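# Sort gauge pins against master using bench comparator

## Task

Compare every pin with the master pin (the one with a black band). Any pin whose diameter is smaller than the master's by more than 0.005 mm goes into the reject tray; every other pin goes into the job tray. The master must end up in neither tray and not resting on either tray's rim. A comparator reading is only valid when the pin lies on the anvil with its side touching the backstop rod, the indicator tip sits on the pin, and neither the pin nor the lifting lever is being held. Nothing may count as placed if only the robot is keeping it there at the end. Finish by opening both grippers and moving the arms away.

## Robot and tools

Robot: two six-joint arms with parallel grippers, named left_arm and right_arm. The names do not refer to image sides. left_arm's base is on the +y side of the table at (+0.204, +0.468, +0.076) m; right_arm's base is at (+0.152, -0.462, +0.111) m. The two bases face each other across the table.

Scene frame: origin at the table centre, +z up, tabletop at z = +0.020 m. All printed gripper poses (end_effector_position in metres, end_effector_quat_wxyz) and velocities use this one frame. The reported hand position is approximate and gets worse at long reach. The gripper's fingers point along its local +x and close along its local y. The reported point lies between the pads, roughly 3 to 4 cm short of the fingertips.

Tool execute_actions, argument "actions": a list holding at most one item, or an empty list.
- Empty list: no motion; it just returns the present state.
- Motion item {"rows": [...], "steps": n}: n is 1 to 15 control steps, each 1/30 s, with 15 used if omitted. Each row is applied for one step, and the final row repeats if there are fewer rows than steps.
- Wait item {"steps": n} with no rows: n up to 300. It returns once n steps have elapsed since the previous result, and your reply time is included in that count.
- Optional "pictures": true or false controls whether camera images come back. By default they come back with every result.

Row layout: one list of 14 numbers covering both arms, each number in [-1, 1]. Both arms must always be filled in. The first seven are for left_arm: waist, shoulder, elbow, wrist pitch, wrist yaw, wrist roll, then gripper opening. The next seven are the same for right_arm.

The six joint entries are offsets, not poses. Each is counted from that arm's joint angles as printed in the latest result that shows them. If no result has shown them yet, or for a second call within the same reply, the offset is counted from wherever the joint is when the action begins. It is not counted from the previous row. The scale is radians per 1.0: 0.9615 for waist, shoulder and elbow; 1.713 for wrist pitch; 1.767 for wrist yaw; 1.728 for wrist roll. Joint ranges in radians are: waist -3.054 to 3.054, shoulder 0.000 to 3.142, elbow 0.000 to 2.356, wrist pitch and wrist yaw -1.571 to 1.571, wrist roll -3.142 to 3.142. A call is rejected outright if it pushes a joint more than 0.010 rad beyond its range, and a rejected call moves nothing. Real joint stops can differ by about 0.010 rad either way. A request past the real stop is clipped to the stop, and the message "joint sent to its limit" is reported; this may refer to an earlier motion still running. An all-zero row is not idle: it sends the arm back to the reference angles.

Gripper opening is absolute. +1 means fully open, with a pad gap of 0.088 m. Empty fingers close at about -0.80, and lower values make no difference. A full close takes at least about 0.5 s. grip_measured reports the actual opening on the same scale. Each gripper's reading can be off by up to about 1 mm, and squeezing something hard makes it read up to about 0.061 narrower. To hold a part firmly, command about 0.07 below grip_measured; use a smaller margin for a lighter grip. Thin parts under about 3 mm get proportionally less force.

Motion: each joint's target is kept within a fixed lead of its measured angle. The lead is 0.211 rad for waist, shoulder and elbow, 0.213 for wrist pitch, 0.267 for wrist yaw and 0.228 for wrist roll. Targets that would move the gripper more than 70 mm in one step are scaled back. Friction can leave a joint short of its target, especially at long reach, so check the Joint positions after each move. Arms keep heading toward the last row sent until they settle or a step is HELD.

Result lines:
- The state line gives each arm's gripper pose and velocity.
- Joint positions and Joint velocities list one block per arm: six joints (rad, rad/s), then the pad gap (m, m/s).
- HELD marks steps on which your row was not fully sent.
- "joint command not followed" means a clearance check altered or blocked some joint targets.
- MOTOR HOT appears at 50 °C. OVER-TEMPERATURE FAULT means the arm is being held while it cools, and it can go limp if it does not cool in time.
- TORQUE FAULT means a joint hit its load limit, and the arm halts for 10 s. Load limits in N m: waist 17.8, shoulder 22, elbow 22, wrist pitch 5.8, wrist yaw 5.78, wrist roll 5.42. The weight of a held object counts toward them.

Tool zoom_image: arguments camera (cam_high, cam_low, cam_left_wrist or cam_right_wrist) and region [x0, y0, x1, y1] in pixels of that camera's latest 504x504 image, with the origin at the top-left. The region can be at most 504 by 504.

Tool show_instructions: no arguments; shows the reference image pages (the instrument sheet).

Tool read_manual: optional section, default "licences"; returns licence texts only.

Tool finished_scene: argument scene, the current scene's number. It ends that scene for good and reports whether the goal was met.

Things to avoid:
- Dropping pins or knocking anything off the table.
- Slamming, hard collisions, heavy pressing, and letting the arms hit each other.
- Holding loads for long periods, which heats the motors.

Occasional external tugs may pull a held part or nudge loose objects. Read the comparator only after releasing both the pin and the lever. Before finishing, open both grippers and move the arms away.

Each tool is called after "Emit:" by a JSON object that holds its "method" and its "body", one argument or row to a line.

## Session

Emit:
{"method": "execute_actions", "body": {
  "actions": []
}}

Scene clock: 0.00 s of 9600.00 s.
left_arm: end_effector_position=(+0.2181, +0.0284, +0.2313) grip_measured=+0.997 end_effector_quat_wxyz=(+0.369, +0.094, -0.239, -0.893) end_effector_velocity=(+0.003, -0.002, -0.003) end_effector_angular_velocity=(+0.026, +0.013, +0.024) | right_arm: end_effector_position=(+0.1352, -0.3521, +0.2101) grip_measured=+0.987 end_effector_quat_wxyz=(+0.574, -0.425, +0.535, +0.451) end_effector_velocity=(-0.000, -0.005, -0.001) end_effector_angular_velocity=(-0.028, +0.002, -0.004)
Joint positions: left_arm=[0.693 1.978 0.868 1.128 1.135 0.503 0.088] | right_arm=[-0.042  0.855  0.671 -1.329  0.033  0.428  0.087]
Joint velocities: left_arm=[ 0.002 -0.002 -0.002 -0.022 -0.022 -0.007  0.   ] | right_arm=[ 0.002  0.002 -0.002 -0.022 -0.007  0.007 -0.   ]
Motor temperatures (°C, as the motors report them): left_arm=[17 27 25 22 19 19] | right_arm=[18 19 28 21 19 19]
Heat: left arm: hottest shoulder 27 °C (+0.0 °C/min); right arm: hottest elbow 28 °C (+0.0 °C/min).

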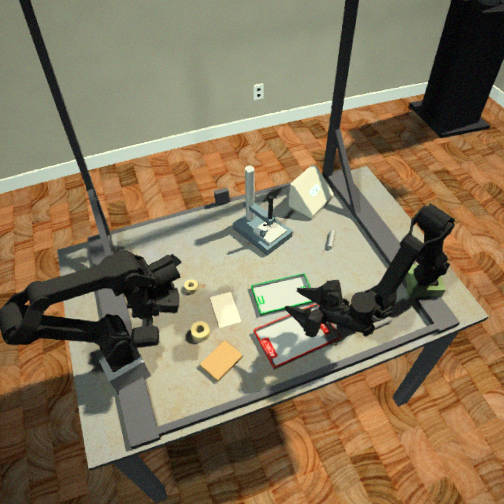

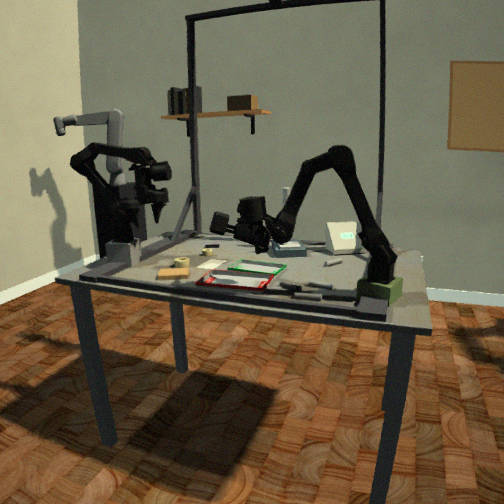

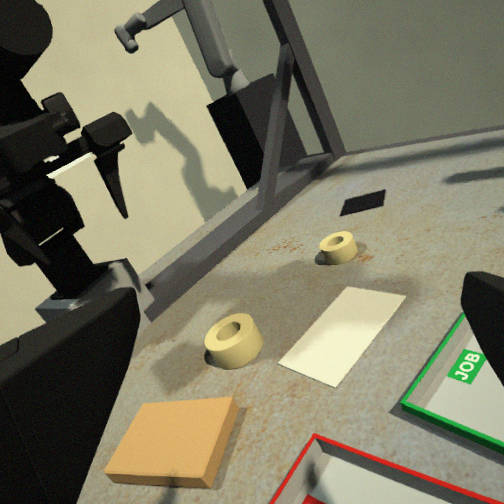

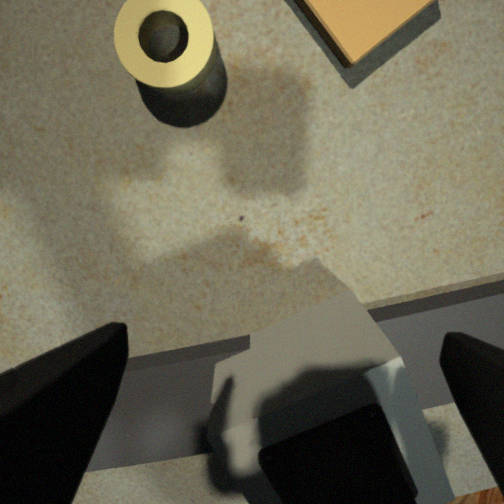

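Emit:
{"method": "execute_actions", "body": {
  "actions": [
    {"rows":[[0,-0.1,0,-0.1,-0.1,-0.05,0.1,0,0,0,0,0,0,1],[-0.1,-0.2,0.05,-0.25,-0.25,-0.1,0.1,0,0,0,0,0,0,1],[-0.25,-0.3,0.1,-0.4,-0.4,-0.2,0.1,0,0,0,0,0,0,1],[-0.45,-0.4,0.2,-0.6,-0.55,-0.29,0.1,0,0,0,0,0,0,1],[-0.7,-0.445,0.257,-0.83,-0.64,-0.29,0.1,0,0,0,0,0,0,1],[-1,-0.445,0.257,-0.83,-0.64,-0.29,0.1,0,0,0,0,0,0,1]],"steps":15}
  ],
  "pictures": false
}}

Emit:
{"method": "execute_actions", "body": {
  "actions": [
    {"steps":20}
  ],
  "pictures": false
}}

Emit:
{"method": "execute_actions", "body": {
  "actions": [
    {"rows":[[-0.2,0,0,0,0,0,0.1,0,0,0,0,0,0,1],[-0.5,0,0,0,0,0,0.1,0,0,0,0,0,0,1]],"steps":15}
  ]
}}

Scene clock: 8.00 s of 9600.00 s.
left_arm: end_effector_position=(+0.0680, +0.0094, +0.3894) grip_measured=+0.105 end_effector_quat_wxyz=(+0.523, +0.012, -0.009, -0.852) end_effector_velocity=(-0.581, +0.190, -0.065) end_effector_angular_velocity=(+1.199, +0.018, +0.355) | right_arm: end_effector_position=(+0.1352, -0.3521, +0.2101) grip_measured=+0.987 end_effector_quat_wxyz=(+0.574, -0.425, +0.535, +0.451) end_effector_velocity=(+0.002, -0.003, -0.002) end_effector_angular_velocity=(-0.011, -0.010, +0.004)
Joint positions: left_arm=[0.14  1.56  1.115 0.435 0.263 0.03  0.044] | right_arm=[-0.042  0.855  0.671 -1.329  0.033  0.428  0.087]
Joint velocities: left_arm=[-1.985 -0.427  0.261 -1.78  -2.337 -0.3   -0.002] | right_arm=[-0.002 -0.002 -0.007 -0.007  0.007 -0.007  0.   ]
Motor temperatures (°C, as the motors report them): left_arm=[17 28 26 23 19 19] | right_arm=[18 19 29 21 19 19]
Heat: left arm: hottest shoulder 28 °C (+7.5 °C/min); right arm: hottest elbow 29 °C (+7.5 °C/min).
Steps of this call (steps 1 to 90: nothing new was sent; then 4.50 s passed at rest; steps 91 to 105: all 15 steps of this action). Readings (joint positions):
91: left_arm=[0.692 1.963 0.868 1.086 1.098 0.487] | right_arm=[-0.042 0.855 0.671 -1.329 0.033 0.428]
92: left_arm=[0.683 1.929 0.870 1.009 1.012 0.440] | right_arm=[-0.042 0.855 0.671 -1.329 0.033 0.428]
94: left_arm=[0.629 1.874 0.891 0.928 0.910 0.358] | right_arm=[-0.042 0.855 0.671 -1.329 0.033 0.428]
98: left_arm=[0.500 1.759 0.997 0.803 0.749 0.224] | right_arm=[-0.042 0.855 0.671 -1.329 0.033 0.428]
105: the state above

Scene clock: 8.67 s of 9600.00 s.
left_arm: end_effector_position=(-0.0427, +0.1218, +0.2505) grip_measured=+0.102 end_effector_quat_wxyz=(+0.424, +0.315, +0.161, -0.834) end_effector_velocity=(+0.002, +0.007, -0.008) end_effector_angular_velocity=(+0.042, -0.029, +0.003) | right_arm: end_effector_position=(+0.1352, -0.3521, +0.2101) grip_measured=+0.987 end_effector_quat_wxyz=(+0.574, -0.425, +0.535, +0.451) end_effector_velocity=(-0.000, -0.002, -0.001) end_effector_angular_velocity=(-0.014, +0.004, +0.005)
Joint positions: left_arm=[-0.269  1.55   1.117 -0.29   0.01   0.007  0.044] | right_arm=[-0.042  0.855  0.671 -1.329  0.033  0.428  0.087]
Joint velocities: left_arm=[-0.007  0.002  0.002 -0.051 -0.007 -0.007 -0.   ] | right_arm=[-0.002  0.002 -0.002 -0.007 -0.007 -0.007 -0.   ]
Motor temperatures (°C, as the motors report them): left_arm=[17 28 26 23 19 19] | right_arm=[18 19 29 21 19 19]
Heat: left arm: hottest shoulder 28 °C (+6.9 °C/min); right arm: hottest elbow 29 °C (+6.9 °C/min).
Steps of this call (steps 1 to 20: the robot went on to your last target). Readings (joint positions):
1: left_arm=[0.075 1.550 1.121 0.375 0.189 0.023] | right_arm=[-0.042 0.855 0.671 -1.329 0.033 0.428]
2: left_arm=[0.015 1.545 1.123 0.321 0.139 0.018] | right_arm=[-0.042 0.855 0.671 -1.329 0.033 0.428]
4: left_arm=[-0.089 1.545 1.123 0.217 0.084 0.014] | right_arm=[-0.042 0.855 0.671 -1.329 0.033 0.428]
8: left_arm=[-0.247 1.550 1.123 -0.035 0.036 0.010] | right_arm=[-0.042 0.855 0.671 -1.329 0.033 0.428]
20: the state above

Scene clock: 9.17 s of 9600.00 s.
left_arm: end_effector_position=(-0.1752, +0.2760, +0.2505) grip_measured=+0.102 end_effector_quat_wxyz=(+0.212, +0.344, +0.083, -0.911) end_effector_velocity=(+0.001, +0.000, +0.003) end_effector_angular_velocity=(-0.010, -0.002, -0.002) | right_arm: end_effector_position=(+0.1352, -0.3521, +0.2101) grip_measured=+0.987 end_effector_quat_wxyz=(+0.574, -0.425, +0.535, +0.451) end_effector_velocity=(-0.005, -0.003, -0.001) end_effector_angular_velocity=(-0.015, +0.033, +0.022)
Joint positions: left_arm=[-0.75   1.55   1.117 -0.29   0.014  0.006  0.044] | right_arm=[-0.042  0.855  0.671 -1.329  0.033  0.428  0.087]
Joint velocities: left_arm=[-0.002 -0.007  0.002 -0.007 -0.007  0.007 -0.   ] | right_arm=[-0.002 -0.002 -0.002 -0.007 -0.037 -0.022  0.   ]
Motor temperatures (°C, as the motors report them): left_arm=[17 28 26 23 19 19] | right_arm=[18 19 29 21 19 19]
Heat: left arm: hottest shoulder 28 °C (+6.5 °C/min); right arm: hottest elbow 29 °C (+6.5 °C/min).
Steps of this call (steps 1 to 15: all 15 steps of this action). Readings (joint positions):
1: left_arm=[-0.286 1.550 1.117 -0.290 -0.006 0.006] | right_arm=[-0.042 0.855 0.671 -1.329 0.033 0.428]
2: left_arm=[-0.326 1.550 1.117 -0.290 -0.008 0.006] | right_arm=[-0.042 0.855 0.671 -1.329 0.033 0.428]
4: left_arm=[-0.431 1.550 1.117 -0.290 -0.000 0.006] | right_arm=[-0.042 0.855 0.671 -1.329 0.033 0.428]
8: left_arm=[-0.646 1.550 1.117 -0.290 0.006 0.006] | right_arm=[-0.042 0.855 0.671 -1.329 0.033 0.428]
15: the state above

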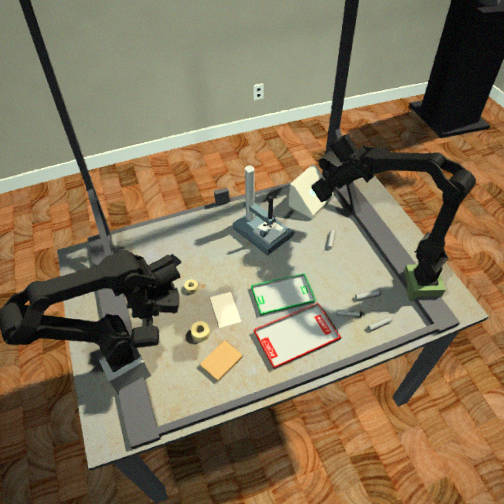

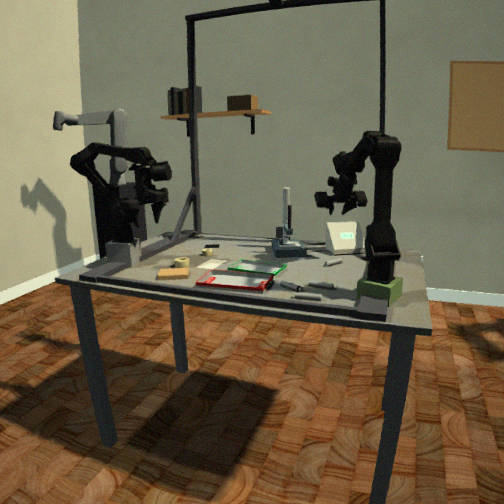

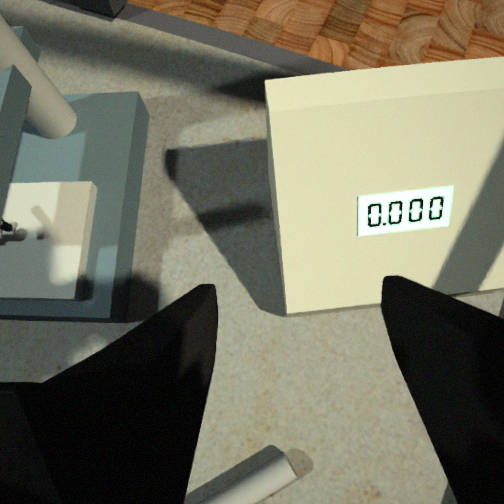

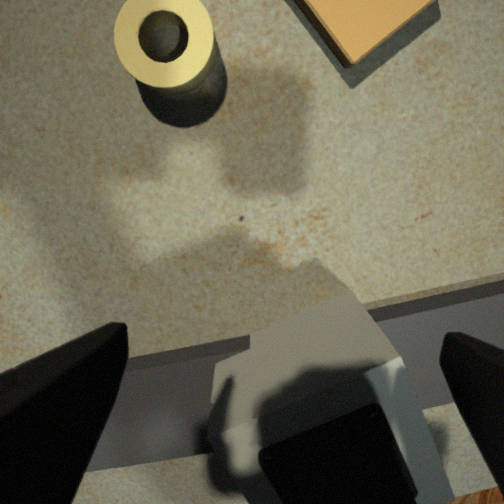

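Emit:
{"method": "zoom_image", "body": {
  "camera": "cam_high",
  "region": [300,220,460,350]
}}

Region (300, 220, 460, 350) of cam_high's 504x504 image, scaled by 3.150, with more detail than that image has; it fills the top 410 rows of this view, and the rest is white.

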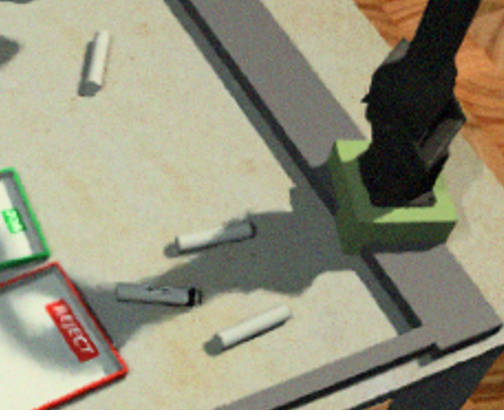

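Emit:
{"method": "execute_actions", "body": {
  "actions": [
    {"rows":[[0.05,0.03,0.03,-0.1,0,0,0.1,0,0,0,0,0,0,1],[0.1,0.08,0.06,-0.2,0,0,0.1,0,0,0,0,0,0,1],[0.166,0.14,0.075,-0.28,0,0,0.1,0,0,0,0,0,0,1],[0.166,0.2,0.075,-0.315,0,0,0.1,0,0,0,0,0,0,1],[0.166,0.25,0.075,-0.315,0,0,0.1,0,0,0,0,0,0,1]],"steps":15}
  ],
  "pictures": false
}}

Emit:
{"method": "execute_actions", "body": {
  "actions": [
    {"steps":10}
  ]
}}

Scene clock: 37.47 s of 9600.00 s.
left_arm: end_effector_position=(-0.0745, +0.2664, +0.1304) grip_measured=+0.102 end_effector_quat_wxyz=(+0.228, +0.621, +0.206, -0.721) end_effector_velocity=(+0.002, +0.004, +0.007) end_effector_angular_velocity=(+0.026, -0.021, +0.004) | right_arm: end_effector_position=(+0.1352, -0.3521, +0.2101) grip_measured=+0.987 end_effector_quat_wxyz=(+0.574, -0.425, +0.535, +0.451) end_effector_velocity=(-0.000, -0.002, -0.001) end_effector_angular_velocity=(-0.009, +0.004, +0.020)
Joint positions: left_arm=[-0.591  1.791  1.184 -0.82   0.014  0.006  0.044] | right_arm=[-0.042  0.855  0.671 -1.329  0.033  0.428  0.087]
Joint velocities: left_arm=[-0.002 -0.002  0.032 -0.066  0.007 -0.007 -0.   ] | right_arm=[-0.002 -0.002 -0.002 -0.007 -0.007 -0.022 -0.   ]
Motor temperatures (°C, as the motors report them): left_arm=[17 29 28 25 19 19] | right_arm=[18 19 30 21 19 19]
Heat: left arm: hottest shoulder 29 °C (+3.2 °C/min); right arm: hottest elbow 30 °C (+3.2 °C/min).
Steps of this call (steps 1 to 15: the robot went on to your last target; steps 16 to 90: nothing new was sent; then 24.80 s passed at rest; steps 91 to 105: all 15 steps of this action). Readings (joint positions):
91: left_arm=[-0.746 1.553 1.124 -0.327 0.015 0.006] | right_arm=[-0.042 0.855 0.671 -1.329 0.033 0.428]
92: left_arm=[-0.732 1.564 1.140 -0.393 0.016 0.006] | right_arm=[-0.042 0.855 0.671 -1.329 0.033 0.428]
94: left_arm=[-0.672 1.612 1.170 -0.508 0.017 0.006] | right_arm=[-0.042 0.855 0.671 -1.329 0.033 0.428]
98: left_arm=[-0.596 1.752 1.188 -0.740 0.014 0.006] | right_arm=[-0.042 0.855 0.671 -1.329 0.033 0.428]
105: the state above

Scene clock: 37.80 s of 9600.00 s.
left_arm: end_effector_position=(-0.0733, +0.2674, +0.1302) grip_measured=+0.102 end_effector_quat_wxyz=(+0.227, +0.624, +0.207, -0.719) end_effector_velocity=(+0.000, -0.002, +0.000) end_effector_angular_velocity=(-0.009, +0.002, +0.011) | right_arm: end_effector_position=(+0.1352, -0.3521, +0.2101) grip_measured=+0.987 end_effector_quat_wxyz=(+0.574, -0.425, +0.535, +0.451) end_effector_velocity=(+0.001, -0.002, -0.000) end_effector_angular_velocity=(-0.006, -0.009, +0.014)
Joint positions: left_arm=[-0.591  1.791  1.184 -0.827  0.014  0.006  0.044] | right_arm=[-0.042  0.855  0.671 -1.329  0.033  0.428  0.087]
Joint velocities: left_arm=[ 0.002 -0.002 -0.002  0.007 -0.007 -0.007 -0.   ] | right_arm=[ 0.007 -0.002 -0.002 -0.007  0.007 -0.007 -0.   ]
Motor temperatures (°C, as the motors report them): left_arm=[17 29 28 25 19 19] | right_arm=[18 19 31 21 19 19]
Heat: left arm: hottest shoulder 29 °C (+3.2 °C/min); right arm: hottest elbow 31 °C (+4.8 °C/min).
Steps of this call (steps 1 to 10: the robot went on to your last target). Readings (joint positions):
1: left_arm=[-0.591 1.791 1.184 -0.821 0.014 0.006] | right_arm=[-0.042 0.855 0.671 -1.329 0.033 0.428]
2: left_arm=[-0.591 1.791 1.184 -0.824 0.014 0.006] | right_arm=[-0.042 0.855 0.671 -1.329 0.033 0.428]
4: left_arm=[-0.591 1.791 1.184 -0.827 0.014 0.006] | right_arm=[-0.042 0.855 0.671 -1.329 0.033 0.428]
8: left_arm=[-0.591 1.791 1.184 -0.827 0.014 0.006] | right_arm=[-0.042 0.855 0.671 -1.329 0.033 0.428]
10: the state above

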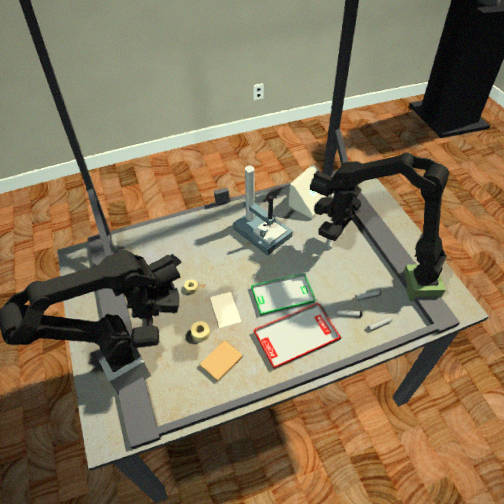

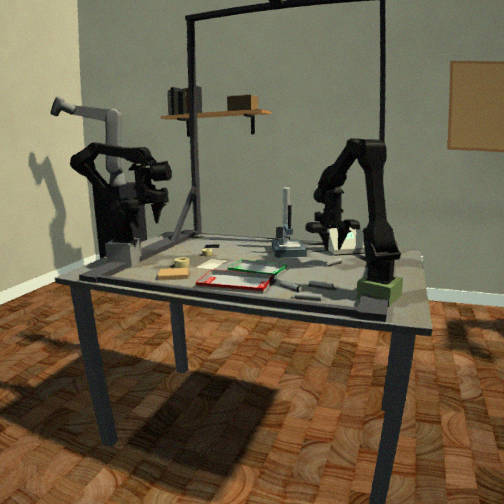

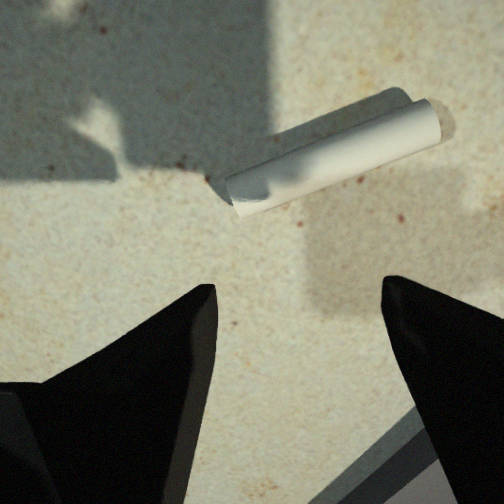

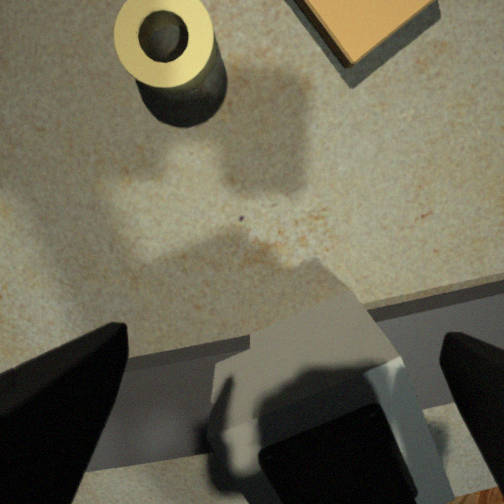

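Emit:
{"method": "execute_actions", "body": {
  "actions": [
    {"rows":[[-0.01,0.02,0,0,0,0.2,0.1,0,0,0,0,0,0,1],[-0.02,0.04,-0.01,0.02,0,0.4,0.1,0,0,0,0,0,0,1],[-0.034,0.07,-0.02,0.05,0,0.55,0.1,0,0,0,0,0,0,1],[-0.034,0.095,-0.03,0.075,0,0.69,0.1,0,0,0,0,0,0,1],[-0.034,0.113,-0.041,0.095,0,0.69,0.1,0,0,0,0,0,0,1]],"steps":15}
  ],
  "pictures": false
}}

Emit:
{"method": "execute_actions", "body": {
  "actions": [
    {"steps":12}
  ]
}}

Scene clock: 45.67 s of 9600.00 s.
left_arm: end_effector_position=(-0.0925, +0.2667, +0.0916) grip_measured=+0.102 end_effector_quat_wxyz=(-0.119, +0.646, -0.193, -0.729) end_effector_velocity=(+0.002, +0.001, -0.000) end_effector_angular_velocity=(-0.270, -0.161, -1.933) | right_arm: end_effector_position=(+0.1352, -0.3521, +0.2101) grip_measured=+0.987 end_effector_quat_wxyz=(+0.574, -0.425, +0.535, +0.451) end_effector_velocity=(-0.000, -0.002, -0.001) end_effector_angular_velocity=(-0.009, +0.004, +0.020)
Joint positions: left_arm=[-0.621  1.895  1.149 -0.667  0.014  1.048  0.044] | right_arm=[-0.042  0.855  0.671 -1.329  0.033  0.428  0.087]
Joint velocities: left_arm=[-0.002 -0.002 -0.002 -0.007 -0.007  1.956 -0.   ] | right_arm=[-0.002 -0.002 -0.002 -0.007 -0.007 -0.022  0.   ]
Motor temperatures (°C, as the motors report them): left_arm=[17 30 29 24 19 19] | right_arm=[18 19 31 21 19 19]
Heat: left arm: hottest shoulder 30 °C (+3.9 °C/min); right arm: hottest elbow 31 °C (+3.9 °C/min).
Steps of this call (steps 1 to 15: the robot went on to your last target; steps 16 to 90: nothing new was sent; then 4.37 s passed at rest; steps 91 to 105: all 15 steps of this action). Readings (joint positions):
91: left_arm=[-0.591 1.792 1.184 -0.827 0.014 0.065] | right_arm=[-0.042 0.855 0.671 -1.329 0.033 0.428]
92: left_arm=[-0.593 1.796 1.184 -0.824 0.014 0.137] | right_arm=[-0.042 0.855 0.671 -1.329 0.033 0.428]
94: left_arm=[-0.605 1.819 1.180 -0.771 0.014 0.276] | right_arm=[-0.042 0.855 0.671 -1.329 0.033 0.428]
98: left_arm=[-0.621 1.883 1.160 -0.690 0.014 0.558] | right_arm=[-0.042 0.855 0.671 -1.329 0.033 0.428]
105: the state above

Scene clock: 46.07 s of 9600.00 s.
left_arm: end_effector_position=(-0.0926, +0.2668, +0.0917) grip_measured=+0.102 end_effector_quat_wxyz=(-0.165, +0.636, -0.246, -0.713) end_effector_velocity=(+0.000, +0.005, -0.002) end_effector_angular_velocity=(+0.010, -0.008, -0.030) | right_arm: end_effector_position=(+0.1352, -0.3521, +0.2101) grip_measured=+0.987 end_effector_quat_wxyz=(+0.574, -0.425, +0.535, +0.451) end_effector_velocity=(+0.002, -0.005, -0.001) end_effector_angular_velocity=(-0.025, -0.012, -0.010)
Joint positions: left_arm=[-0.622  1.895  1.149 -0.667  0.014  1.192  0.044] | right_arm=[-0.042  0.855  0.671 -1.329  0.033  0.428  0.087]
Joint velocities: left_arm=[-0.007  0.002 -0.002 -0.007  0.007  0.022 -0.   ] | right_arm=[-0.002  0.002 -0.002 -0.022  0.007  0.007 -0.   ]
Motor temperatures (°C, as the motors report them): left_arm=[17 30 29 24 19 19] | right_arm=[18 19 31 21 19 19]
Heat: left arm: hottest shoulder 30 °C (+3.9 °C/min); right arm: hottest elbow 31 °C (+3.9 °C/min).
Steps of this call (steps 1 to 12: the robot went on to your last target). Readings (joint positions):
1: left_arm=[-0.622 1.895 1.149 -0.667 0.014 1.097] | right_arm=[-0.042 0.855 0.671 -1.329 0.033 0.428]
2: left_arm=[-0.622 1.895 1.149 -0.667 0.014 1.129] | right_arm=[-0.042 0.855 0.671 -1.329 0.033 0.428]
4: left_arm=[-0.622 1.895 1.149 -0.667 0.014 1.164] | right_arm=[-0.042 0.855 0.671 -1.329 0.033 0.428]
8: left_arm=[-0.622 1.895 1.149 -0.667 0.014 1.187] | right_arm=[-0.042 0.855 0.671 -1.329 0.033 0.428]
12: the state above

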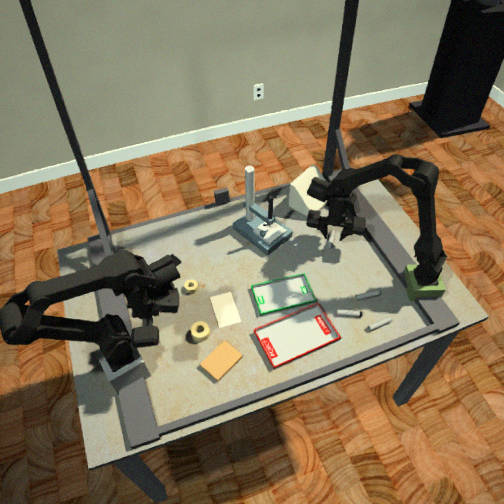

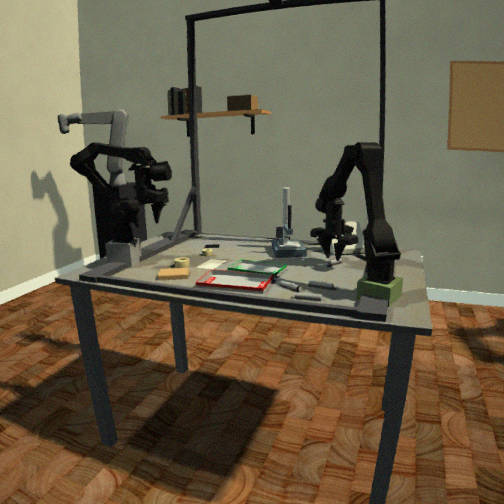

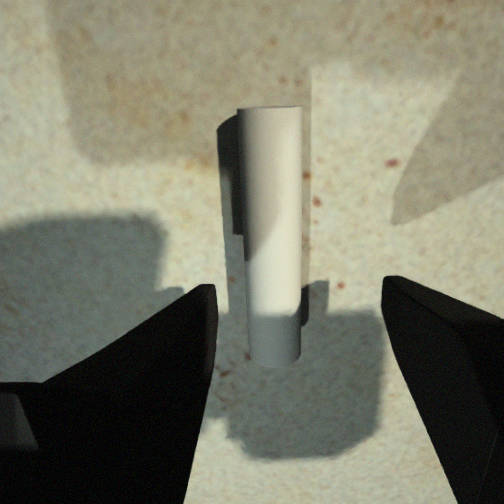

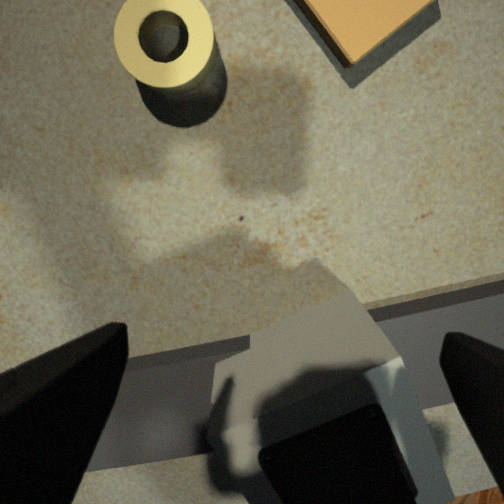

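Emit:
{"method": "execute_actions", "body": {
  "actions": [
    {"rows":[[0,0.015,0,0.01,0,0,0.1,0,0,0,0,0,0,1],[0,0.03,0,0.02,0,0,0.05,0,0,0,0,0,0,1],[0,0.045,0,0.03,0,0,0,0,0,0,0,0,0,1],[0,0.06,0,0.036,0,0,-0.05,0,0,0,0,0,0,1],[0,0.06,0,0.036,0,0,-0.05,0,0,0,0,0,0,1],[0,0.06,0,0.036,0,0,-0.05,0,0,0,0,0,0,1],[0,0.06,0,0.036,0,0,-0.2,0,0,0,0,0,0,1],[0,0.06,0,0.036,0,0,-0.35,0,0,0,0,0,0,1],[0,0.06,0,0.036,0,0,-0.5,0,0,0,0,0,0,1],[0,0.06,0,0.036,0,0,-0.6,0,0,0,0,0,0,1]],"steps":15}
  ]
}}

Scene clock: 56.60 s of 9600.00 s.
left_arm: end_effector_position=(-0.0989, +0.2624, +0.0763) grip_measured=-0.528 end_effector_quat_wxyz=(-0.163, +0.634, -0.248, -0.714) end_effector_velocity=(+0.002, +0.001, -0.000) end_effector_angular_velocity=(+0.001, -0.008, +0.020) | right_arm: end_effector_position=(+0.1352, -0.3521, +0.2101) grip_measured=+0.987 end_effector_quat_wxyz=(+0.574, -0.425, +0.535, +0.451) end_effector_velocity=(-0.000, -0.002, -0.001) end_effector_angular_velocity=(-0.009, +0.005, +0.005)
Joint positions: left_arm=[-0.622  1.946  1.149 -0.609  0.014  1.193  0.013] | right_arm=[-0.042  0.855  0.671 -1.329  0.033  0.428  0.087]
Joint velocities: left_arm=[-0.002 -0.002 -0.002 -0.007 -0.007 -0.022 -0.   ] | right_arm=[-0.002 -0.002 -0.002 -0.007 -0.007 -0.007 -0.   ]
Motor temperatures (°C, as the motors report them): left_arm=[17 30 28 23 19 19] | right_arm=[18 19 31 21 19 19]
Heat: left arm: hottest shoulder 30 °C (+3.2 °C/min); right arm: hottest elbow 31 °C (+3.2 °C/min).
Steps of this call (steps 1 to 30: the robot went on to your last target; steps 31 to 90: nothing new was sent; then 7.03 s passed at rest; steps 91 to 105: all 15 steps of this action). Readings (joint positions):
91: left_arm=[-0.622 1.896 1.149 -0.665 0.014 1.193] | right_arm=[-0.042 0.855 0.671 -1.329 0.033 0.428]
92: left_arm=[-0.622 1.899 1.149 -0.658 0.014 1.193] | right_arm=[-0.042 0.855 0.671 -1.329 0.033 0.428]
94: left_arm=[-0.622 1.912 1.149 -0.631 0.014 1.193] | right_arm=[-0.042 0.855 0.671 -1.329 0.033 0.428]
98: left_arm=[-0.622 1.942 1.149 -0.616 0.014 1.193] | right_arm=[-0.042 0.855 0.671 -1.329 0.033 0.428]
105: the state above

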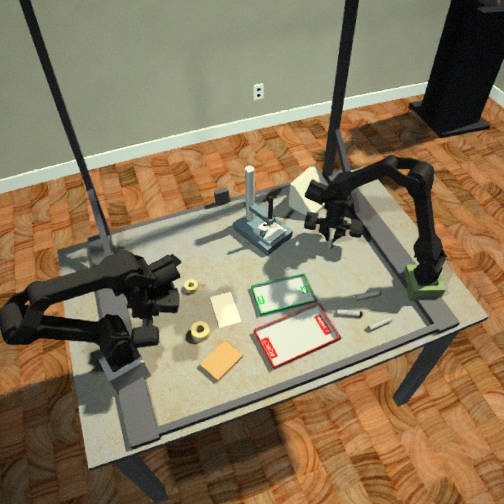

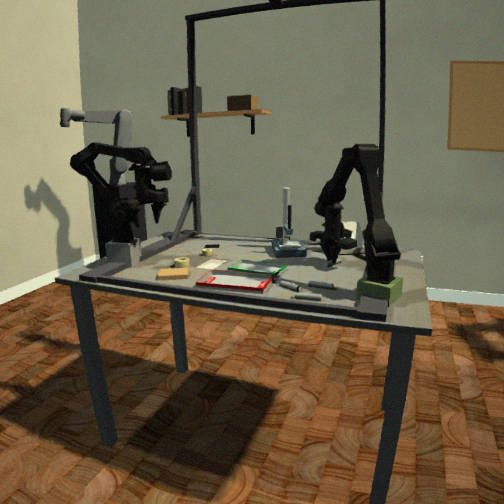

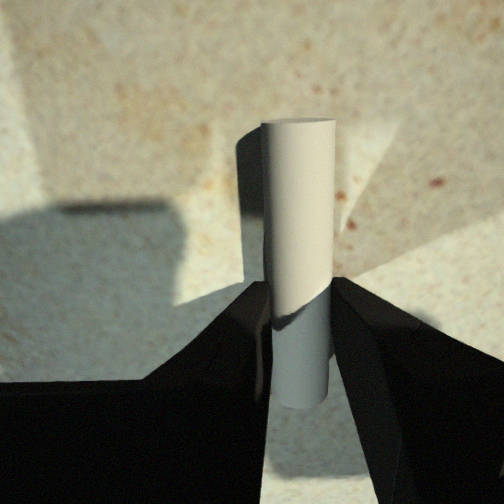

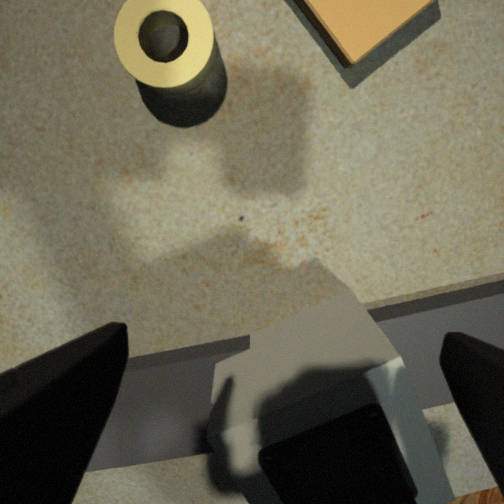

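Emit:
{"method": "execute_actions", "body": {
  "actions": [
    {"rows":[[0,-0.04,0,0,0,0,-0.62,0,0,0,0,0,0,1],[0,-0.09,0,0,0,0,-0.62,0,0,0,0,0,0,1],[-0.02,-0.14,-0.03,0,0,-0.15,-0.62,0,0,0,0,0,0,1],[-0.05,-0.15,-0.06,0,0,-0.3,-0.62,0,0,0,0,0,0,1],[-0.092,-0.15,-0.09,0,0,-0.5,-0.62,0,0,0,0,0,0,1],[-0.092,-0.15,-0.095,0.01,0,-0.69,-0.62,0,0,0,0,0,0,1]],"steps":15}
  ],
  "pictures": false
}}

Emit:
{"method": "execute_actions", "body": {
  "actions": [
    {"steps":15}
  ],
  "pictures": false
}}

Emit:
{"method": "execute_actions", "body": {
  "actions": [
    {"rows":[[0,0.02,0,0,0,0,-0.62,0,0,0,0,0,0,1],[0,0.045,0,0,0,0,-0.62,0,0,0,0,0,0,1],[0,0.065,0,0,0,0,-0.62,0,0,0,0,0,0,1],[0,0.082,0,0,0,0,-0.62,0,0,0,0,0,0,1],[0,0.082,0,0,0,0,-0.62,0,0,0,0,0,0,1],[0,0.082,0,0,0,0,-0.62,0,0,0,0,0,0,1],[0,0.082,0,0,0,0,-0.62,0,0,0,0,0,0,1]],"steps":12}
  ]
}}

Scene clock: 67.57 s of 9600.00 s.
left_arm: end_effector_position=(-0.1035, +0.2971, +0.1015) grip_measured=-0.528 end_effector_quat_wxyz=(+0.104, +0.622, +0.049, -0.775) end_effector_velocity=(-0.002, -0.004, -0.000) end_effector_angular_velocity=(+0.390, +0.208, +1.978) | right_arm: end_effector_position=(+0.1352, -0.3521, +0.2101) grip_measured=+0.987 end_effector_quat_wxyz=(+0.574, -0.425, +0.535, +0.451) end_effector_velocity=(-0.002, +0.004, -0.000) end_effector_angular_velocity=(+0.020, +0.011, +0.005)
Joint positions: left_arm=[-0.711  1.807  1.062 -0.596  0.014  0.295  0.013] | right_arm=[-0.042  0.855  0.671 -1.329  0.033  0.428  0.087]
Joint velocities: left_arm=[-0.002  0.002 -0.002  0.022 -0.022 -2.029 -0.   ] | right_arm=[-0.002 -0.002 -0.002  0.022 -0.007 -0.007 -0.   ]
Motor temperatures (°C, as the motors report them): left_arm=[17 30 28 23 19 19] | right_arm=[18 19 31 21 19 19]
Heat: left arm: hottest shoulder 30 °C (+2.0 °C/min); right arm: hottest elbow 31 °C (+2.0 °C/min).
Steps of this call (steps 1 to 15: the robot went on to your last target; steps 16 to 90: nothing new was sent; then 7.47 s passed at rest; steps 91 to 105: all 15 steps of this action). Readings (joint positions):
91: left_arm=[-0.622 1.941 1.149 -0.609 0.014 1.193] | right_arm=[-0.042 0.855 0.671 -1.329 0.033 0.428]
92: left_arm=[-0.622 1.931 1.148 -0.609 0.014 1.193] | right_arm=[-0.042 0.855 0.671 -1.329 0.033 0.428]
94: left_arm=[-0.629 1.889 1.127 -0.608 0.014 1.061] | right_arm=[-0.042 0.855 0.671 -1.329 0.033 0.428]
98: left_arm=[-0.696 1.810 1.084 -0.600 0.013 0.782] | right_arm=[-0.042 0.855 0.671 -1.329 0.033 0.428]
105: the state above

Scene clock: 68.07 s of 9600.00 s.
left_arm: end_effector_position=(-0.1037, +0.2970, +0.1015) grip_measured=-0.528 end_effector_quat_wxyz=(+0.192, +0.600, +0.159, -0.760) end_effector_velocity=(+0.002, +0.000, -0.000) end_effector_angular_velocity=(-0.014, -0.016, +0.005) | right_arm: end_effector_position=(+0.1352, -0.3521, +0.2101) grip_measured=+0.987 end_effector_quat_wxyz=(+0.574, -0.425, +0.535, +0.451) end_effector_velocity=(+0.002, -0.004, +0.001) end_effector_angular_velocity=(-0.016, -0.011, +0.004)
Joint positions: left_arm=[-0.711  1.807  1.062 -0.595  0.014  0.007  0.013] | right_arm=[-0.042  0.855  0.671 -1.329  0.033  0.428  0.087]
Joint velocities: left_arm=[-0.007 -0.002 -0.002 -0.007 -0.022 -0.007 -0.   ] | right_arm=[-0.002 -0.002  0.002 -0.022  0.007 -0.007  0.   ]
Motor temperatures (°C, as the motors report them): left_arm=[17 30 28 23 19 19] | right_arm=[18 19 31 21 19 19]
Heat: left arm: hottest shoulder 30 °C (+2.0 °C/min); right arm: hottest elbow 31 °C (+2.0 °C/min).
Steps of this call (steps 1 to 15: the robot went on to your last target). Readings (joint positions):
1: left_arm=[-0.711 1.807 1.062 -0.595 0.014 0.226] | right_arm=[-0.042 0.855 0.671 -1.329 0.033 0.428]
2: left_arm=[-0.711 1.807 1.062 -0.595 0.014 0.156] | right_arm=[-0.042 0.855 0.671 -1.329 0.033 0.428]
4: left_arm=[-0.711 1.807 1.062 -0.595 0.014 0.073] | right_arm=[-0.042 0.855 0.671 -1.329 0.033 0.428]
8: left_arm=[-0.711 1.807 1.062 -0.595 0.014 0.020] | right_arm=[-0.042 0.855 0.671 -1.329 0.033 0.428]
15: the state above

Scene clock: 68.47 s of 9600.00 s.
left_arm: end_effector_position=(-0.0975, +0.3005, +0.0768) grip_measured=-0.528 end_effector_quat_wxyz=(+0.186, +0.628, +0.167, -0.737) end_effector_velocity=(+0.001, +0.004, -0.002) end_effector_angular_velocity=(+0.013, -0.007, -0.001) | right_arm: end_effector_position=(+0.1352, -0.3521, +0.2101) grip_measured=+0.987 end_effector_quat_wxyz=(+0.574, -0.425, +0.535, +0.451) end_effector_velocity=(+0.002, +0.000, -0.001) end_effector_angular_velocity=(+0.008, -0.006, -0.000)
Joint positions: left_arm=[-0.711  1.881  1.061 -0.596  0.014  0.007  0.013] | right_arm=[-0.042  0.855  0.671 -1.329  0.033  0.428  0.087]
Joint velocities: left_arm=[-0.007  0.002 -0.002 -0.007  0.007 -0.007 -0.   ] | right_arm=[-0.007 -0.007 -0.007  0.007  0.007 -0.007 -0.   ]
Motor temperatures (°C, as the motors report them): left_arm=[17 30 28 23 19 19] | right_arm=[18 19 31 21 19 19]
Heat: left arm: hottest shoulder 30 °C (+2.0 °C/min); right arm: hottest elbow 31 °C (+2.0 °C/min).
Steps of this call (steps 1 to 12: all 12 steps of this action). Readings (joint positions):
1: left_arm=[-0.711 1.809 1.062 -0.595 0.014 0.007] | right_arm=[-0.042 0.855 0.671 -1.329 0.033 0.428]
2: left_arm=[-0.711 1.815 1.062 -0.595 0.014 0.007] | right_arm=[-0.042 0.855 0.671 -1.329 0.033 0.428]
4: left_arm=[-0.711 1.837 1.062 -0.594 0.014 0.007] | right_arm=[-0.042 0.855 0.671 -1.329 0.033 0.428]
8: left_arm=[-0.711 1.881 1.061 -0.595 0.014 0.007] | right_arm=[-0.042 0.855 0.671 -1.329 0.033 0.428]
12: the state above

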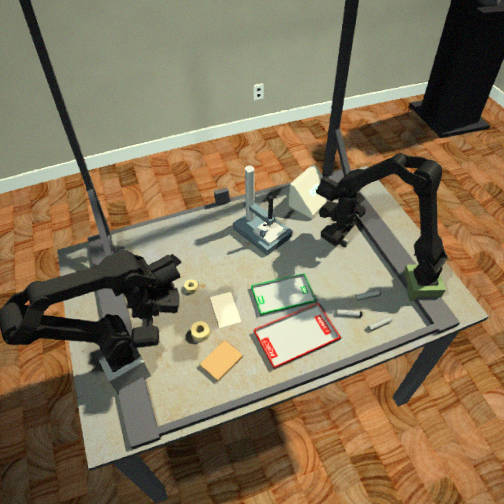

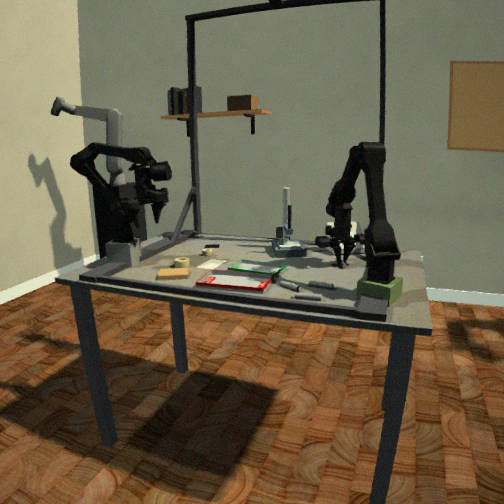

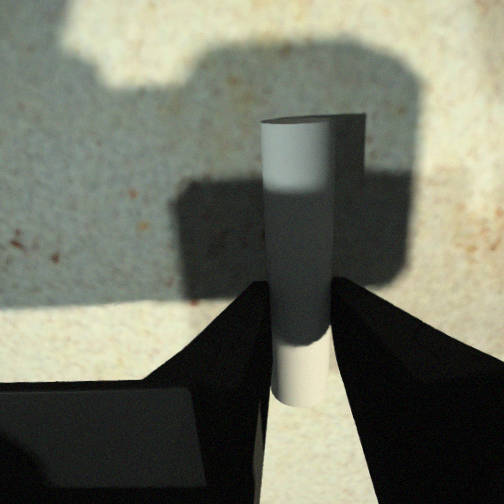

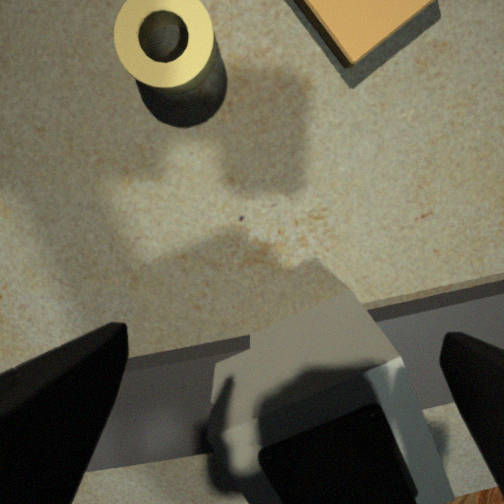

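Emit:
{"method": "execute_actions", "body": {
  "actions": [
    {"rows":[[0,0.005,0,0,0,0,-0.62,0,0,0,0,0,0,1],[0,0.005,0,0,0,0,-0.45,0,0,0,0,0,0,1],[0,0.005,0,0,0,0,-0.3,0,0,0,0,0,0,1],[0,0.005,0,0,0,0,-0.15,0,0,0,0,0,0,1],[0,0.005,0,0,0,0,-0.1,0,0,0,0,0,0,1],[0,0.005,0,0,0,0,-0.1,0,0,0,0,0,0,1],[0,-0.02,0,0,0,0,-0.1,0,0,0,0,0,0,1],[0,-0.07,0,0,0,0,-0.1,0,0,0,0,0,0,1],[0,-0.13,0,0,0,0,-0.1,0,0,0,0,0,0,1],[0,-0.19,-0.03,0,0,0,-0.1,0,0,0,0,0,0,1],[0,-0.25,-0.1,0.04,0,0,0,0,0,0,0,0,0,1],[0,-0.3,-0.18,0.08,0,0,0,0,0,0,0,0,0,1],[0,-0.35,-0.26,0.13,0,0,0.1,0,0,0,0,0,0,1],[0,-0.4,-0.34,0.18,0,0,0.1,0,0,0,0,0,0,1],[0,-0.45,-0.42,0.23,0,0,0.1,0,0,0,0,0,0,1]],"steps":15}
  ],
  "pictures": false
}}

Emit:
{"method": "execute_actions", "body": {
  "actions": [
    {"steps":12}
  ],
  "pictures": false
}}

Scene clock: 77.83 s of 9600.00 s.
left_arm: end_effector_position=(-0.0970, +0.3007, +0.1393) grip_measured=+0.046 end_effector_quat_wxyz=(+0.212, +0.490, +0.129, -0.836) end_effector_velocity=(+0.096, +0.054, +0.120) end_effector_angular_velocity=(-0.827, +1.476, +0.020) | right_arm: end_effector_position=(+0.1352, -0.3521, +0.2101) grip_measured=+0.987 end_effector_quat_wxyz=(+0.574, -0.425, +0.535, +0.451) end_effector_velocity=(-0.004, -0.001, -0.002) end_effector_angular_velocity=(-0.002, +0.022, -0.004)
Joint positions: left_arm=[-0.711  1.545  0.84  -0.357  0.014  0.007  0.041] | right_arm=[-0.042  0.855  0.671 -1.329  0.033  0.428  0.087]
Joint velocities: left_arm=[-0.002 -1.546 -1.766  1.912 -0.007 -0.022  0.033] | right_arm=[ 0.002 -0.002 -0.007  0.007 -0.022  0.007 -0.   ]
Motor temperatures (°C, as the motors report them): left_arm=[17 30 28 23 19 19] | right_arm=[18 19 31 21 19 19]
Heat: left arm: hottest shoulder 30 °C (+1.0 °C/min); right arm: hottest elbow 31 °C (+2.0 °C/min).
Steps of this call (steps 1 to 15: the robot went on to your last target; steps 16 to 90: nothing new was sent; then 5.87 s passed at rest; steps 91 to 105: all 15 steps of this action). Readings (joint positions):
91: left_arm=[-0.711 1.882 1.061 -0.596 0.014 0.007] | right_arm=[-0.042 0.855 0.671 -1.329 0.033 0.428]
92: left_arm=[-0.711 1.882 1.061 -0.596 0.014 0.007] | right_arm=[-0.042 0.855 0.671 -1.329 0.033 0.428]
94: left_arm=[-0.711 1.882 1.061 -0.596 0.014 0.007] | right_arm=[-0.042 0.855 0.671 -1.329 0.033 0.428]
98: left_arm=[-0.711 1.872 1.061 -0.596 0.014 0.007] | right_arm=[-0.042 0.855 0.671 -1.329 0.033 0.428]
105: the state above

Scene clock: 78.23 s of 9600.00 s.
left_arm: end_effector_position=(-0.0786, +0.3111, +0.1270) grip_measured=+0.097 end_effector_quat_wxyz=(+0.216, +0.461, +0.121, -0.852) end_effector_velocity=(+0.003, -0.003, +0.005) end_effector_angular_velocity=(-0.026, -0.000, +0.008) | right_arm: end_effector_position=(+0.1352, -0.3521, +0.2101) grip_measured=+0.987 end_effector_quat_wxyz=(+0.574, -0.425, +0.535, +0.451) end_effector_velocity=(-0.004, +0.000, -0.001) end_effector_angular_velocity=(-0.002, +0.021, +0.026)
Joint positions: left_arm=[-0.711  1.456  0.667 -0.206  0.014  0.007  0.044] | right_arm=[-0.042  0.855  0.671 -1.329  0.033  0.428  0.087]
Joint velocities: left_arm=[ 0.002 -0.022 -0.002 -0.007 -0.022  0.007  0.   ] | right_arm=[ 0.002  0.002 -0.002  0.007 -0.022 -0.022 -0.   ]
Motor temperatures (°C, as the motors report them): left_arm=[17 30 28 23 19 19] | right_arm=[18 19 31 21 19 19]
Heat: left arm: hottest shoulder 30 °C (+1.0 °C/min); right arm: hottest elbow 31 °C (+1.0 °C/min).
Steps of this call (steps 1 to 12: the robot went on to your last target). Readings (joint positions):
1: left_arm=[-0.711 1.505 0.786 -0.308 0.014 0.007] | right_arm=[-0.042 0.855 0.671 -1.329 0.033 0.428]
2: left_arm=[-0.711 1.479 0.746 -0.277 0.014 0.007] | right_arm=[-0.042 0.855 0.671 -1.329 0.033 0.428]
4: left_arm=[-0.711 1.465 0.696 -0.242 0.014 0.007] | right_arm=[-0.042 0.855 0.671 -1.329 0.033 0.428]
8: left_arm=[-0.711 1.462 0.667 -0.213 0.014 0.007] | right_arm=[-0.042 0.855 0.671 -1.329 0.033 0.428]
12: the state above

Emit:
{"method": "execute_actions", "body": {
  "actions": [
    {"rows":[[0,-0.03,-0.08,0.05,0,0,0.1,0,0,0,0,0,0,1],[0,-0.06,-0.16,0.1,0,0,0.1,0,0,0,0,0,0,1],[0,-0.07,-0.23,0.15,0,0,0.1,0,0,0,0,0,0,1],[0,-0.06,-0.27,0.18,0,0,0.1,0,0,0,0,0,0,1],[0,-0.04,-0.29,0.2,0,0,0.1,0,0,0,0,0,0,1],[0,-0.015,-0.3,0.22,0,0,0.1,0,0,0,0,0,0,1],[0,0.01,-0.3,0.238,0,0,0.1,0,0,0,0,0,0,1],[0,0.03,-0.3,0.25,0,0,0.1,0,0,0,0,0,0,1],[0,0.05,-0.295,0.26,0,0,0.1,0,0,0,0,0,0,1],[0,0.065,-0.29,0.265,0,0,0.1,0,0,0,0,0,0,1],[0,0.077,-0.286,0.269,0,0,0.1,0,0,0,0,0,0,1]],"steps":15}
  ],
  "pictures": false
}}

Emit:
{"method": "execute_actions", "body": {
  "actions": [
    {"steps":8}
  ]
}}

Scene clock: 86.10 s of 9600.00 s.
left_arm: end_effector_position=(-0.0612, +0.3209, +0.0785) grip_measured=+0.098 end_effector_quat_wxyz=(+0.222, +0.414, +0.108, -0.876) end_effector_velocity=(-0.004, -0.005, -0.013) end_effector_angular_velocity=(-0.012, -0.004, +0.017) | right_arm: end_effector_position=(+0.1352, -0.3521, +0.2101) grip_measured=+0.987 end_effector_quat_wxyz=(+0.574, -0.425, +0.535, +0.451) end_effector_velocity=(+0.002, -0.002, -0.000) end_effector_angular_velocity=(-0.006, -0.010, +0.019)
Joint positions: left_arm=[-0.711  1.518  0.391  0.243  0.014  0.007  0.044] | right_arm=[-0.042  0.855  0.671 -1.329  0.033  0.428  0.087]
Joint velocities: left_arm=[-0.002  0.09  -0.002  0.095 -0.022 -0.007 -0.   ] | right_arm=[-0.002 -0.002 -0.002 -0.007  0.007 -0.022 -0.   ]
Motor temperatures (°C, as the motors report them): left_arm=[17 30 28 23 19 19] | right_arm=[18 19 32 21 19 19]
Heat: left arm: hottest shoulder 30 °C (+1.0 °C/min); right arm: hottest elbow 32 °C (+2.0 °C/min).
Steps of this call (steps 1 to 30: the robot went on to your last target; steps 31 to 90: nothing new was sent; then 4.37 s passed at rest; steps 91 to 105: all 15 steps of this action). Readings (joint positions):
91: left_arm=[-0.711 1.452 0.654 -0.179 0.014 0.007] | right_arm=[-0.042 0.855 0.671 -1.329 0.033 0.428]
92: left_arm=[-0.711 1.440 0.624 -0.130 0.014 0.007] | right_arm=[-0.042 0.855 0.671 -1.329 0.033 0.428]
94: left_arm=[-0.711 1.409 0.531 -0.018 0.014 0.007] | right_arm=[-0.042 0.855 0.671 -1.329 0.033 0.428]
98: left_arm=[-0.711 1.445 0.404 0.138 0.014 0.007] | right_arm=[-0.042 0.855 0.671 -1.329 0.033 0.428]
105: the state above

Scene clock: 86.37 s of 9600.00 s.
left_arm: end_effector_position=(-0.0621, +0.3204, +0.0786) grip_measured=+0.098 end_effector_quat_wxyz=(+0.222, +0.412, +0.108, -0.877) end_effector_velocity=(-0.002, +0.000, +0.001) end_effector_angular_velocity=(-0.013, +0.001, -0.008) | right_arm: end_effector_position=(+0.1352, -0.3521, +0.2101) grip_measured=+0.987 end_effector_quat_wxyz=(+0.574, -0.425, +0.535, +0.451) end_effector_velocity=(+0.001, +0.001, -0.001) end_effector_angular_velocity=(+0.004, -0.007, +0.004)
Joint positions: left_arm=[-0.711  1.522  0.391  0.251  0.014  0.007  0.044] | right_arm=[-0.042  0.855  0.671 -1.329  0.033  0.428  0.087]
Joint velocities: left_arm=[-0.007  0.002  0.002  0.007 -0.007  0.007 -0.   ] | right_arm=[-0.002  0.002 -0.002  0.007  0.007 -0.007 -0.   ]
Motor temperatures (°C, as the motors report them): left_arm=[17 30 28 23 19 19] | right_arm=[18 19 32 21 19 19]
Heat: left arm: hottest shoulder 30 °C (+1.0 °C/min); right arm: hottest elbow 32 °C (+2.0 °C/min).
Steps of this call (steps 1 to 8: the robot went on to your last target). Readings (joint positions):
1: left_arm=[-0.711 1.521 0.391 0.246 0.014 0.007] | right_arm=[-0.042 0.855 0.671 -1.329 0.033 0.428]
2: left_arm=[-0.711 1.521 0.391 0.248 0.014 0.007] | right_arm=[-0.042 0.855 0.671 -1.329 0.033 0.428]
4: left_arm=[-0.711 1.522 0.391 0.251 0.014 0.007] | right_arm=[-0.042 0.855 0.671 -1.329 0.033 0.428]
8: the state above

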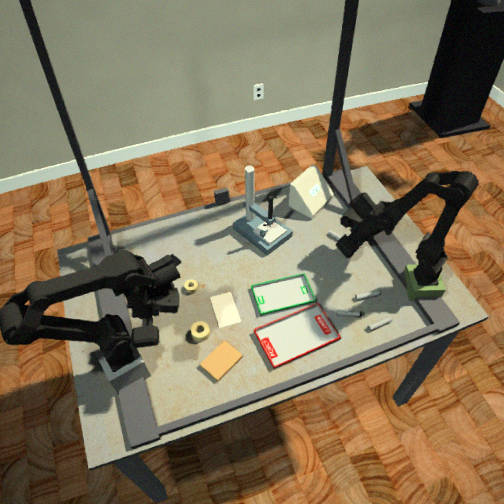

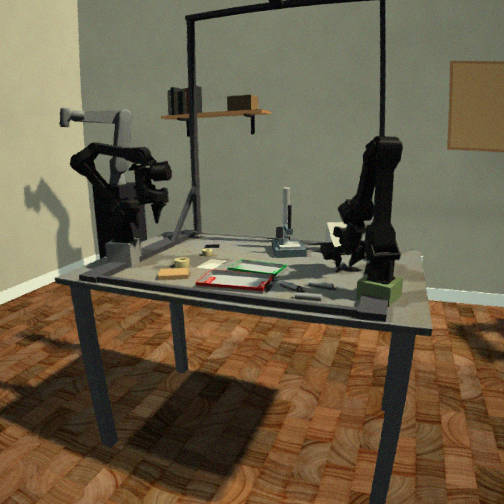

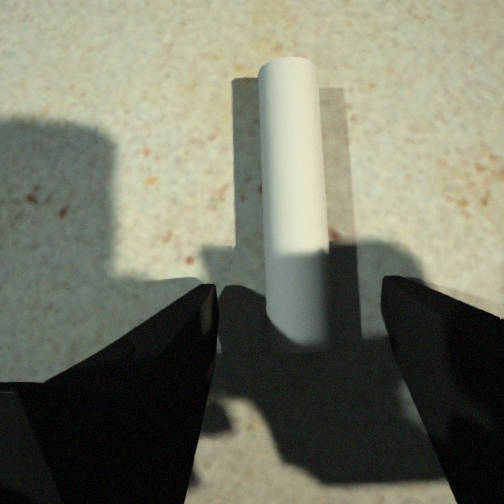

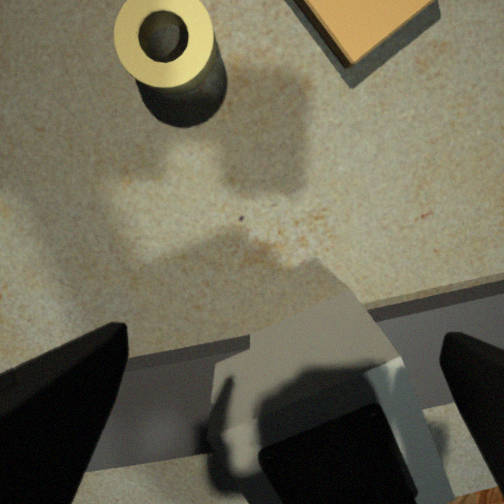

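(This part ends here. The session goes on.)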